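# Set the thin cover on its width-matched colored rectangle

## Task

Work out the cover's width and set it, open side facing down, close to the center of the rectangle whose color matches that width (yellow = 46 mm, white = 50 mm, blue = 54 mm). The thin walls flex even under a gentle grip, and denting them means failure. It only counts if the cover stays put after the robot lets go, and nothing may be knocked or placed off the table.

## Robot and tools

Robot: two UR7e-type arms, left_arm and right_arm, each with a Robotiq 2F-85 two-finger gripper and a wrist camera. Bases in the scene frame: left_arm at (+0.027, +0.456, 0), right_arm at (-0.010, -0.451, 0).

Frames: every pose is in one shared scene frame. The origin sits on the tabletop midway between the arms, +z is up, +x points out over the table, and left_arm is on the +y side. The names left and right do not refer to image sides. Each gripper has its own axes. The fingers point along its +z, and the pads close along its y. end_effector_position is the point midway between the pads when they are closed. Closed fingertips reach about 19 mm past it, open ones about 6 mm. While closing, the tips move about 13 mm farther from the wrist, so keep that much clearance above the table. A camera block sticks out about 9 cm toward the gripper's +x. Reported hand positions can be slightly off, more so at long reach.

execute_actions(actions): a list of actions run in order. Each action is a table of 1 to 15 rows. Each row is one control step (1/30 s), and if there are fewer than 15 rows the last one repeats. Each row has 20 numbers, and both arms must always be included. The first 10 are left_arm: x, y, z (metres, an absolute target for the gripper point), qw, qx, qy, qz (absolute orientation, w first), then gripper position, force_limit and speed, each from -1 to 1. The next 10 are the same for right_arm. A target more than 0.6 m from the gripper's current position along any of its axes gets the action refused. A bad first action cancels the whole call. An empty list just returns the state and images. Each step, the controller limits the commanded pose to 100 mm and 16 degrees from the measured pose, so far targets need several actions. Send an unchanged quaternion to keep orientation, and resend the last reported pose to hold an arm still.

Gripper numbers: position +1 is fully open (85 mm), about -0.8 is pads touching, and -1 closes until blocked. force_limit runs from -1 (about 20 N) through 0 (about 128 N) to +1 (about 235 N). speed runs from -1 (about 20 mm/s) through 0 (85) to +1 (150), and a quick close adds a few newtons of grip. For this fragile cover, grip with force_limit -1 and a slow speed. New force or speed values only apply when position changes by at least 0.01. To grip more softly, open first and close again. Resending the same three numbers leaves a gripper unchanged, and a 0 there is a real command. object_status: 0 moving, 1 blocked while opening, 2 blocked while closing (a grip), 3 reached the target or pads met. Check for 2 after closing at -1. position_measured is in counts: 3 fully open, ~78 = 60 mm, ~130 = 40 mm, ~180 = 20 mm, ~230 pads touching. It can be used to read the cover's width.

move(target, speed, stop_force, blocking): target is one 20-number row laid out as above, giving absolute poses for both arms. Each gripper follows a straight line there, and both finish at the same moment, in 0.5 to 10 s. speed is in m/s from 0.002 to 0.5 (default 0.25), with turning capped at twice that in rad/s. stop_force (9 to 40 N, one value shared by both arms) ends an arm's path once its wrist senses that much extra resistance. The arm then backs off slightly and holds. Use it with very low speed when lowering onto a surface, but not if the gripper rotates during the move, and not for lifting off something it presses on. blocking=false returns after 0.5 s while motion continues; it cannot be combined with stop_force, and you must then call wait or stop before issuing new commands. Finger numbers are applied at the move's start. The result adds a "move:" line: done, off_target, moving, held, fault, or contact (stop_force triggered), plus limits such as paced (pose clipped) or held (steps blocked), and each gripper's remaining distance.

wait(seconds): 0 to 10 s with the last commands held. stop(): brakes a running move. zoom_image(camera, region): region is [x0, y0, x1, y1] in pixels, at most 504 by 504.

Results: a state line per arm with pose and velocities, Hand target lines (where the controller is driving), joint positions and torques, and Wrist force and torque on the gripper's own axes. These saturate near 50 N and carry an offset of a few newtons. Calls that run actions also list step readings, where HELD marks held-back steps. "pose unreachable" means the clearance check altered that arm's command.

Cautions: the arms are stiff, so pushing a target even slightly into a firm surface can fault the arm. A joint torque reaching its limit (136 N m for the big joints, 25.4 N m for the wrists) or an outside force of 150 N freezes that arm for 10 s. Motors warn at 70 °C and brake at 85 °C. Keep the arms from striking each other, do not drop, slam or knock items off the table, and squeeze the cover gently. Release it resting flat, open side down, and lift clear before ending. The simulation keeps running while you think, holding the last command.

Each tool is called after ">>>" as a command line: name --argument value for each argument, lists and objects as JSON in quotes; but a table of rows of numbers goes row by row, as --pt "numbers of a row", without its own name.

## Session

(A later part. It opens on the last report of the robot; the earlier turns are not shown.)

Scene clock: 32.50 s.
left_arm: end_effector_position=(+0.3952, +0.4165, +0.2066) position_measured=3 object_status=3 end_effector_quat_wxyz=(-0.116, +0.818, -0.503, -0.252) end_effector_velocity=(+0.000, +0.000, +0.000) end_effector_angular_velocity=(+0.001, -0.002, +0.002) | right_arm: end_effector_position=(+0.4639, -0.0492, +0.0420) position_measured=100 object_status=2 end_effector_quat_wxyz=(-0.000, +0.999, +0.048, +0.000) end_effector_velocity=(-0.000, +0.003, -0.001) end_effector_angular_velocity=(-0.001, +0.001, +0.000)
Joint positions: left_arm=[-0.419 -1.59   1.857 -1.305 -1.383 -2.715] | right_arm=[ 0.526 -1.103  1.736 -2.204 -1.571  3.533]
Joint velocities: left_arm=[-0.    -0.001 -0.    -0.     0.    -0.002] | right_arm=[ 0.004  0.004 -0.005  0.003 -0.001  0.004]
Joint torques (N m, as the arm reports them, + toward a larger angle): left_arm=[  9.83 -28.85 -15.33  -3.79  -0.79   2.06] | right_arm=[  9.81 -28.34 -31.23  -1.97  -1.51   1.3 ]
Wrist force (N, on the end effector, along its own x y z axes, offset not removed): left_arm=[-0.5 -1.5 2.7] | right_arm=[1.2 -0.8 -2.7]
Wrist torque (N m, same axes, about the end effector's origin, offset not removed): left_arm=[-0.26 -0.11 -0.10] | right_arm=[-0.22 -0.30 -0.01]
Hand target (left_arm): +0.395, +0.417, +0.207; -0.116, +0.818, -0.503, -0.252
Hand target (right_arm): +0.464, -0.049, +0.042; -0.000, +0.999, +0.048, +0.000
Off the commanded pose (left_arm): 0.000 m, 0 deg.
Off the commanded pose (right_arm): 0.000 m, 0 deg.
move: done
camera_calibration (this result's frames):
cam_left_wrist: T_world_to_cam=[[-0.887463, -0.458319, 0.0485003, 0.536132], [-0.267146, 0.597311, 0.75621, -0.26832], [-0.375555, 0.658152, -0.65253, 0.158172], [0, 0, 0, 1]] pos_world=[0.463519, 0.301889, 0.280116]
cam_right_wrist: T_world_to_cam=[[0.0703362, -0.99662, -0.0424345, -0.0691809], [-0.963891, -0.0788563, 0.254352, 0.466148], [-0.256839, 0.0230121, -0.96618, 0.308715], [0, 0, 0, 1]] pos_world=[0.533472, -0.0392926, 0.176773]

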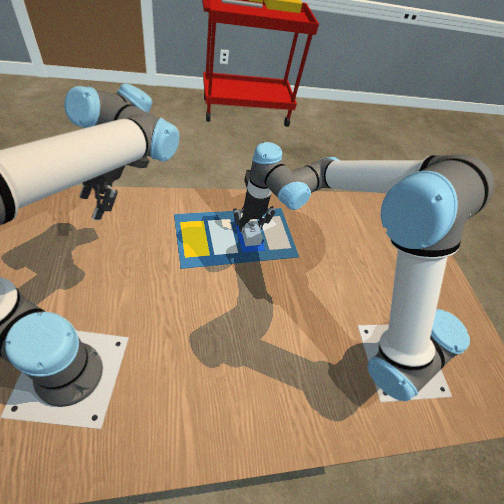

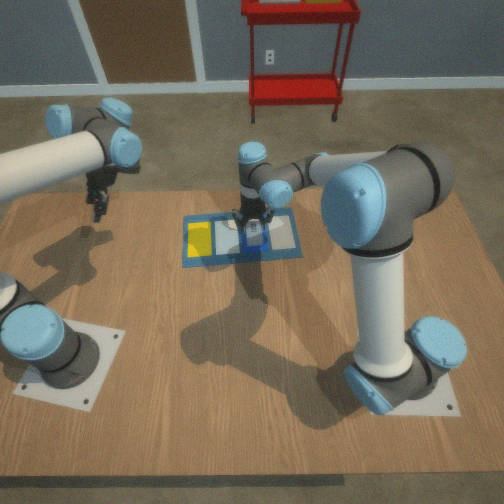

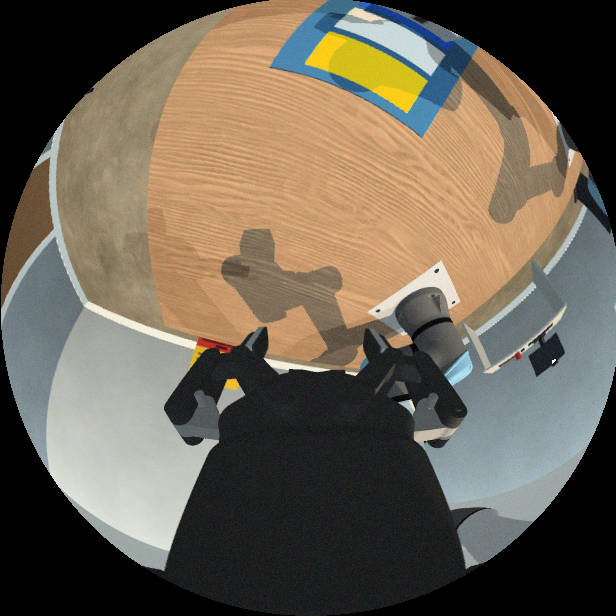

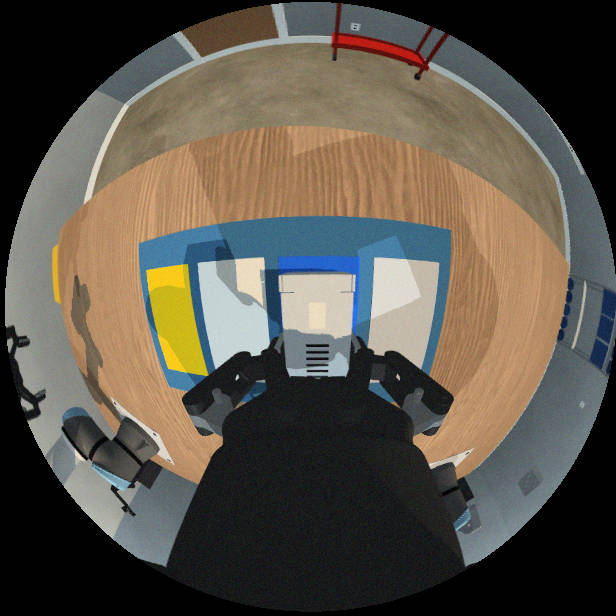

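>>> move --target '[0.3952,0.4165,0.2066,-0.116,0.818,-0.503,-0.252,1,-1,-1,0.465,-0.050,0.0295,0,1,0.048,0,-1,-1,-1]' --speed 0.015 --stop_force 9

>>> move --target '[0.3952,0.4165,0.2066,-0.116,0.818,-0.503,-0.252,1,-1,-1,0.465,-0.050,0.030,0,1,0.048,0,0.8,-1,0]'

>>> move --target '[0.3952,0.4165,0.2066,-0.116,0.818,-0.503,-0.252,1,-1,-1,0.465,-0.050,0.11,0,1,0.048,0,0.8,-1,0]'

Scene clock: 37.93 s.
left_arm: end_effector_position=(+0.3952, +0.4165, +0.2066) position_measured=3 object_status=3 end_effector_quat_wxyz=(-0.116, +0.818, -0.503, -0.252) end_effector_velocity=(-0.000, +0.000, +0.000) end_effector_angular_velocity=(-0.001, -0.001, -0.001) | right_arm: end_effector_position=(+0.4650, -0.0500, +0.0297) position_measured=100 object_status=2 end_effector_quat_wxyz=(+0.000, +0.999, +0.048, -0.000) end_effector_velocity=(-0.000, -0.000, -0.003) end_effector_angular_velocity=(-0.001, +0.001, +0.000)
Joint positions: left_arm=[-0.419 -1.59   1.857 -1.305 -1.383 -2.715] | right_arm=[ 0.525 -1.085  1.746 -2.232 -1.571  3.531]
Joint velocities: left_arm=[-0.    -0.001  0.    -0.     0.     0.001] | right_arm=[-0.     0.004  0.003 -0.005 -0.    -0.   ]
Joint torques (N m, as the arm reports them, + toward a larger angle): left_arm=[  9.74 -28.33 -15.94  -3.62  -0.67   1.82] | right_arm=[ -6.41 -30.59 -10.13  -3.95  -1.41  -0.99]
Wrist force (N, on the end effector, along its own x y z axes, offset not removed): left_arm=[0.6 -0.7 1.2] | right_arm=[1.2 0.7 -0.8]
Wrist torque (N m, same axes, about the end effector's origin, offset not removed): left_arm=[-0.11 -0.16 -0.09] | right_arm=[0.04 -0.30 0.07]
Hand target (left_arm): +0.395, +0.417, +0.207; -0.116, +0.818, -0.503, -0.252
Hand target (right_arm): +0.465, -0.050, +0.029; +0.000, +0.999, +0.048, -0.000
Off the commanded pose (left_arm): 0.000 m, 0 deg.
Off the commanded pose (right_arm): 0.000 m, 0 deg.
move: done
camera_calibration (this result's frames):
cam_left_wrist: T_world_to_cam=[[-0.887463, -0.458319, 0.0485003, 0.536132], [-0.267146, 0.597311, 0.75621, -0.268321], [-0.375555, 0.658152, -0.652529, 0.158172], [0, 0, 0, 1]] pos_world=[0.463519, 0.301889, 0.280116]
cam_right_wrist: T_world_to_cam=[[0.0703107, -0.996634, -0.0421488, -0.0705841], [-0.963853, -0.0787623, 0.254528, 0.470198], [-0.256991, 0.0227292, -0.966146, 0.297204], [0, 0, 0, 1]] pos_world=[0.534543, -0.0400678, 0.164489]

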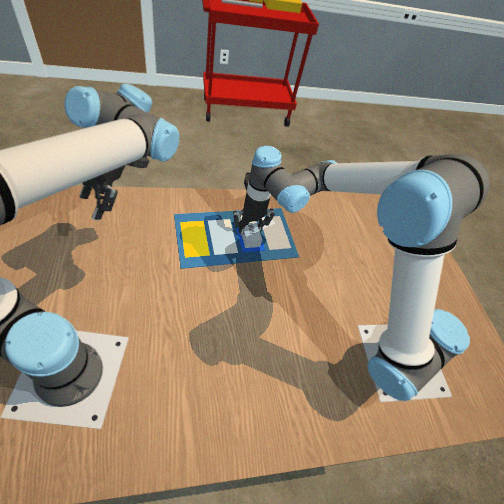

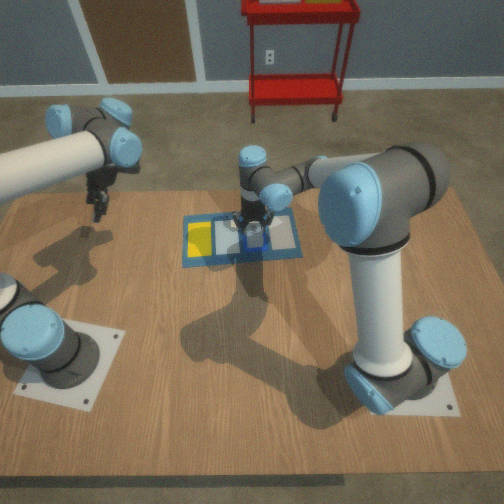

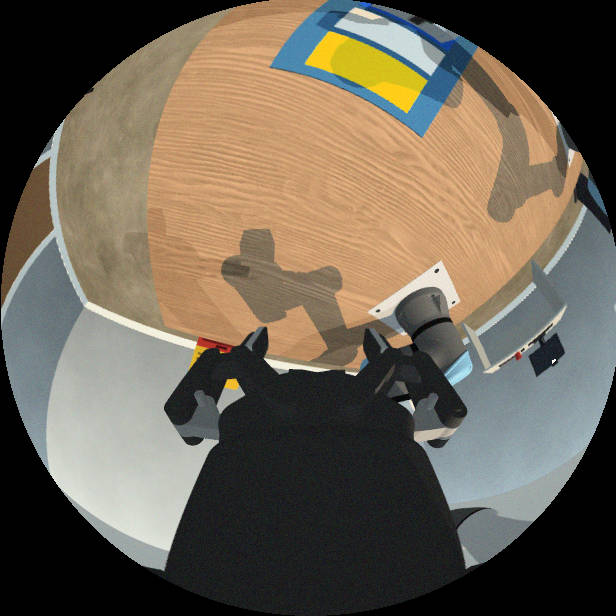

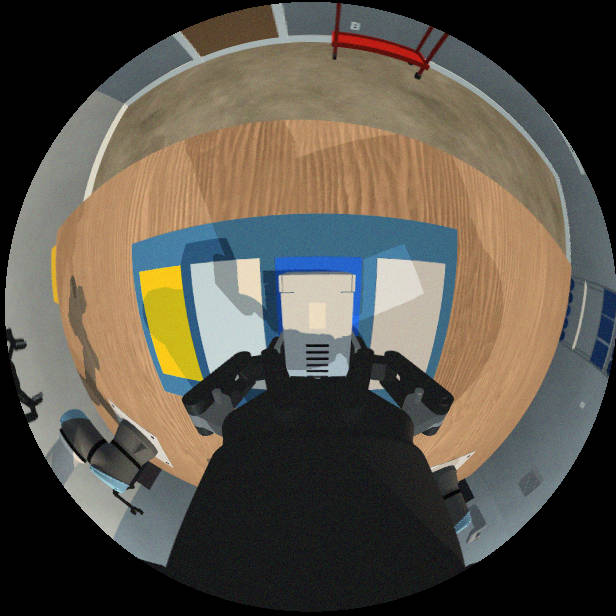

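Scene clock: 38.63 s.
left_arm: end_effector_position=(+0.3952, +0.4165, +0.2066) position_measured=3 object_status=3 end_effector_quat_wxyz=(-0.116, +0.818, -0.503, -0.252) end_effector_velocity=(-0.000, -0.000, +0.000) end_effector_angular_velocity=(-0.001, -0.001, -0.001) | right_arm: end_effector_position=(+0.4649, -0.0500, +0.0299) position_measured=28 object_status=0 end_effector_quat_wxyz=(+0.000, +0.999, +0.048, -0.000) end_effector_velocity=(+0.001, +0.000, +0.001) end_effector_angular_velocity=(+0.001, -0.002, -0.001)
Joint positions: left_arm=[-0.419 -1.59   1.857 -1.305 -1.383 -2.715] | right_arm=[ 0.525 -1.085  1.746 -2.231 -1.571  3.531]
Joint velocities: left_arm=[-0.001 -0.001 -0.    -0.    -0.     0.   ] | right_arm=[-0.    -0.    -0.001 -0.    -0.     0.   ]
Joint torques (N m, as the arm reports them, + toward a larger angle): left_arm=[  9.79 -28.42 -15.23  -3.59  -0.79   1.92] | right_arm=[ -5.64 -53.64 -28.28  -1.76  -1.3   -1.09]
Wrist force (N, on the end effector, along its own x y z axes, offset not removed): left_arm=[-1.3 -0.2 0.4] | right_arm=[2.2 0.6 -4.9]
Wrist torque (N m, same axes, about the end effector's origin, offset not removed): left_arm=[-0.10 0.07 -0.02] | right_arm=[0.12 -0.50 0.10]
Hand target (left_arm): +0.395, +0.417, +0.207; -0.116, +0.818, -0.503, -0.252
Hand target (right_arm): +0.465, -0.050, +0.030; -0.000, +0.999, +0.048, +0.000
Off the commanded pose (left_arm): 0.000 m, 0 deg.
Off the commanded pose (right_arm): 0.000 m, 0 deg.
move: done
camera_calibration (this result's frames):
cam_left_wrist: T_world_to_cam=[[-0.887463, -0.458319, 0.0485001, 0.536132], [-0.267146, 0.597311, 0.75621, -0.26832], [-0.375555, 0.658152, -0.652529, 0.158172], [0, 0, 0, 1]] pos_world=[0.463519, 0.301889, 0.280116]
cam_right_wrist: T_world_to_cam=[[0.0703052, -0.996638, -0.0420801, -0.0706361], [-0.963815, -0.0787428, 0.254677, 0.47007], [-0.257134, 0.0226524, -0.96611, 0.297414], [0, 0, 0, 1]] pos_world=[0.534502, -0.0401211, 0.164647]

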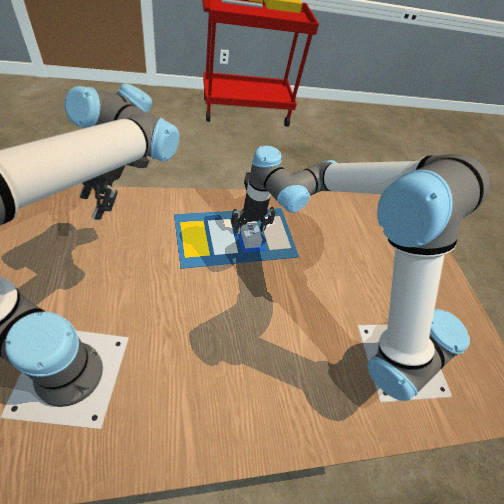

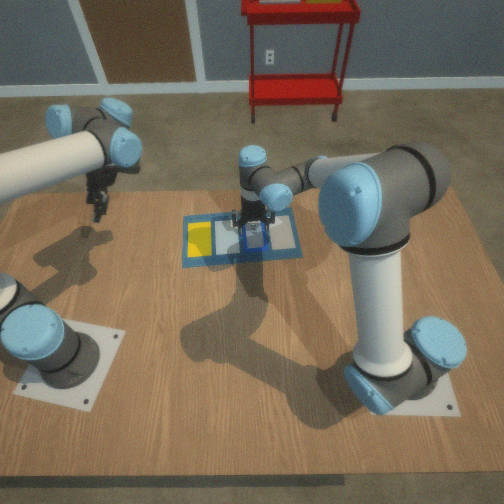

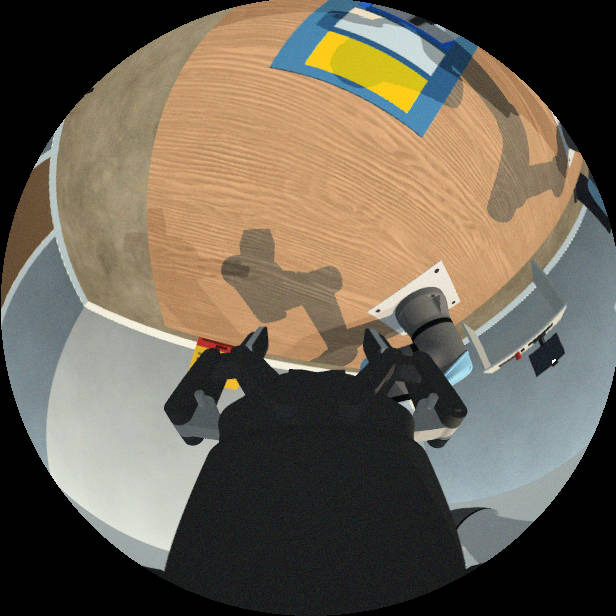

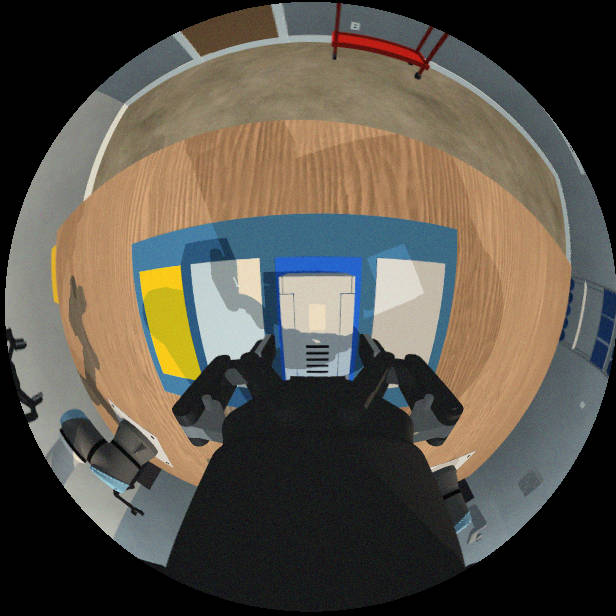

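Scene clock: 39.63 s.
left_arm: end_effector_position=(+0.3952, +0.4165, +0.2066) position_measured=3 object_status=3 end_effector_quat_wxyz=(-0.116, +0.818, -0.503, -0.252) end_effector_velocity=(-0.000, +0.000, -0.000) end_effector_angular_velocity=(-0.000, +0.001, +0.000) | right_arm: end_effector_position=(+0.4649, -0.0500, +0.1098) position_measured=28 object_status=3 end_effector_quat_wxyz=(-0.000, +0.999, +0.048, +0.000) end_effector_velocity=(-0.000, -0.000, +0.001) end_effector_angular_velocity=(-0.001, +0.002, +0.000)
Joint positions: left_arm=[-0.419 -1.59   1.857 -1.305 -1.383 -2.715] | right_arm=[ 0.525 -1.187  1.661 -2.045 -1.571  3.531]
Joint velocities: left_arm=[ 0.001  0.     0.    -0.    -0.     0.001] | right_arm=[-0.    -0.002 -0.002  0.005 -0.    -0.   ]
Joint torques (N m, as the arm reports them, + toward a larger angle): left_arm=[  9.96 -28.53 -15.54  -3.63  -0.8    1.91] | right_arm=[ -5.83 -52.37 -32.41  -1.53   1.42  -1.17]
Wrist force (N, on the end effector, along its own x y z axes, offset not removed): left_arm=[0.6 -1.6 1.3] | right_arm=[2.4 -0.1 -3.4]
Wrist torque (N m, same axes, about the end effector's origin, offset not removed): left_arm=[-0.30 -0.29 -0.16] | right_arm=[-0.09 -0.44 0.10]
Hand target (left_arm): +0.395, +0.417, +0.207; -0.116, +0.818, -0.503, -0.252
Hand target (right_arm): +0.465, -0.050, +0.110; -0.000, +0.999, +0.048, +0.000
Off the commanded pose (left_arm): 0.000 m, 0 deg.
Off the commanded pose (right_arm): 0.000 m, 0 deg.
move: done
camera_calibration (this result's frames):
cam_left_wrist: T_world_to_cam=[[-0.887463, -0.458319, 0.0485, 0.536132], [-0.267146, 0.59731, 0.75621, -0.26832], [-0.375555, 0.658152, -0.652529, 0.158172], [0, 0, 0, 1]] pos_world=[0.463519, 0.301889, 0.280116]
cam_right_wrist: T_world_to_cam=[[0.0703673, -0.996629, -0.0421811, -0.0672443], [-0.963867, -0.0788236, 0.254454, 0.44977], [-0.256921, 0.0227518, -0.966165, 0.374544], [0, 0, 0, 1]] pos_world=[0.534478, -0.0400867, 0.244589]

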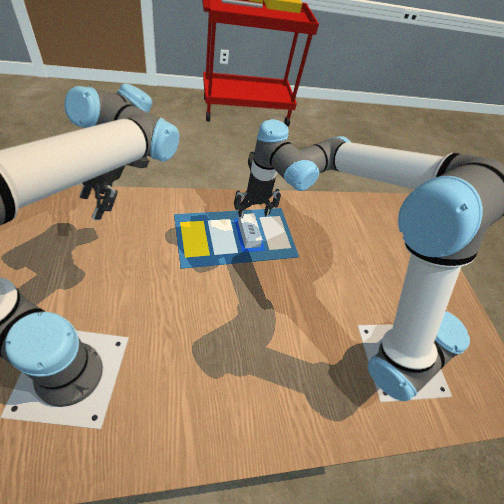

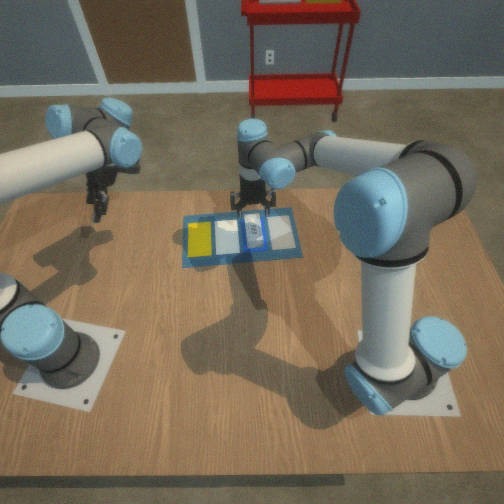

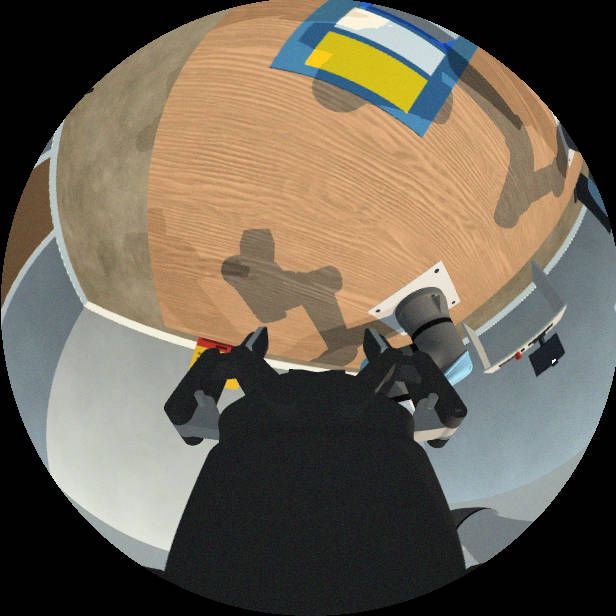

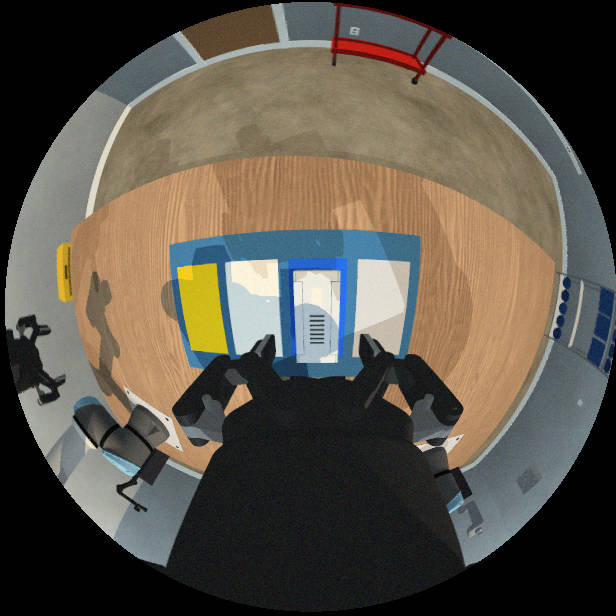

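>>> finished_scene --scene 2

The scene is finished: the task was done.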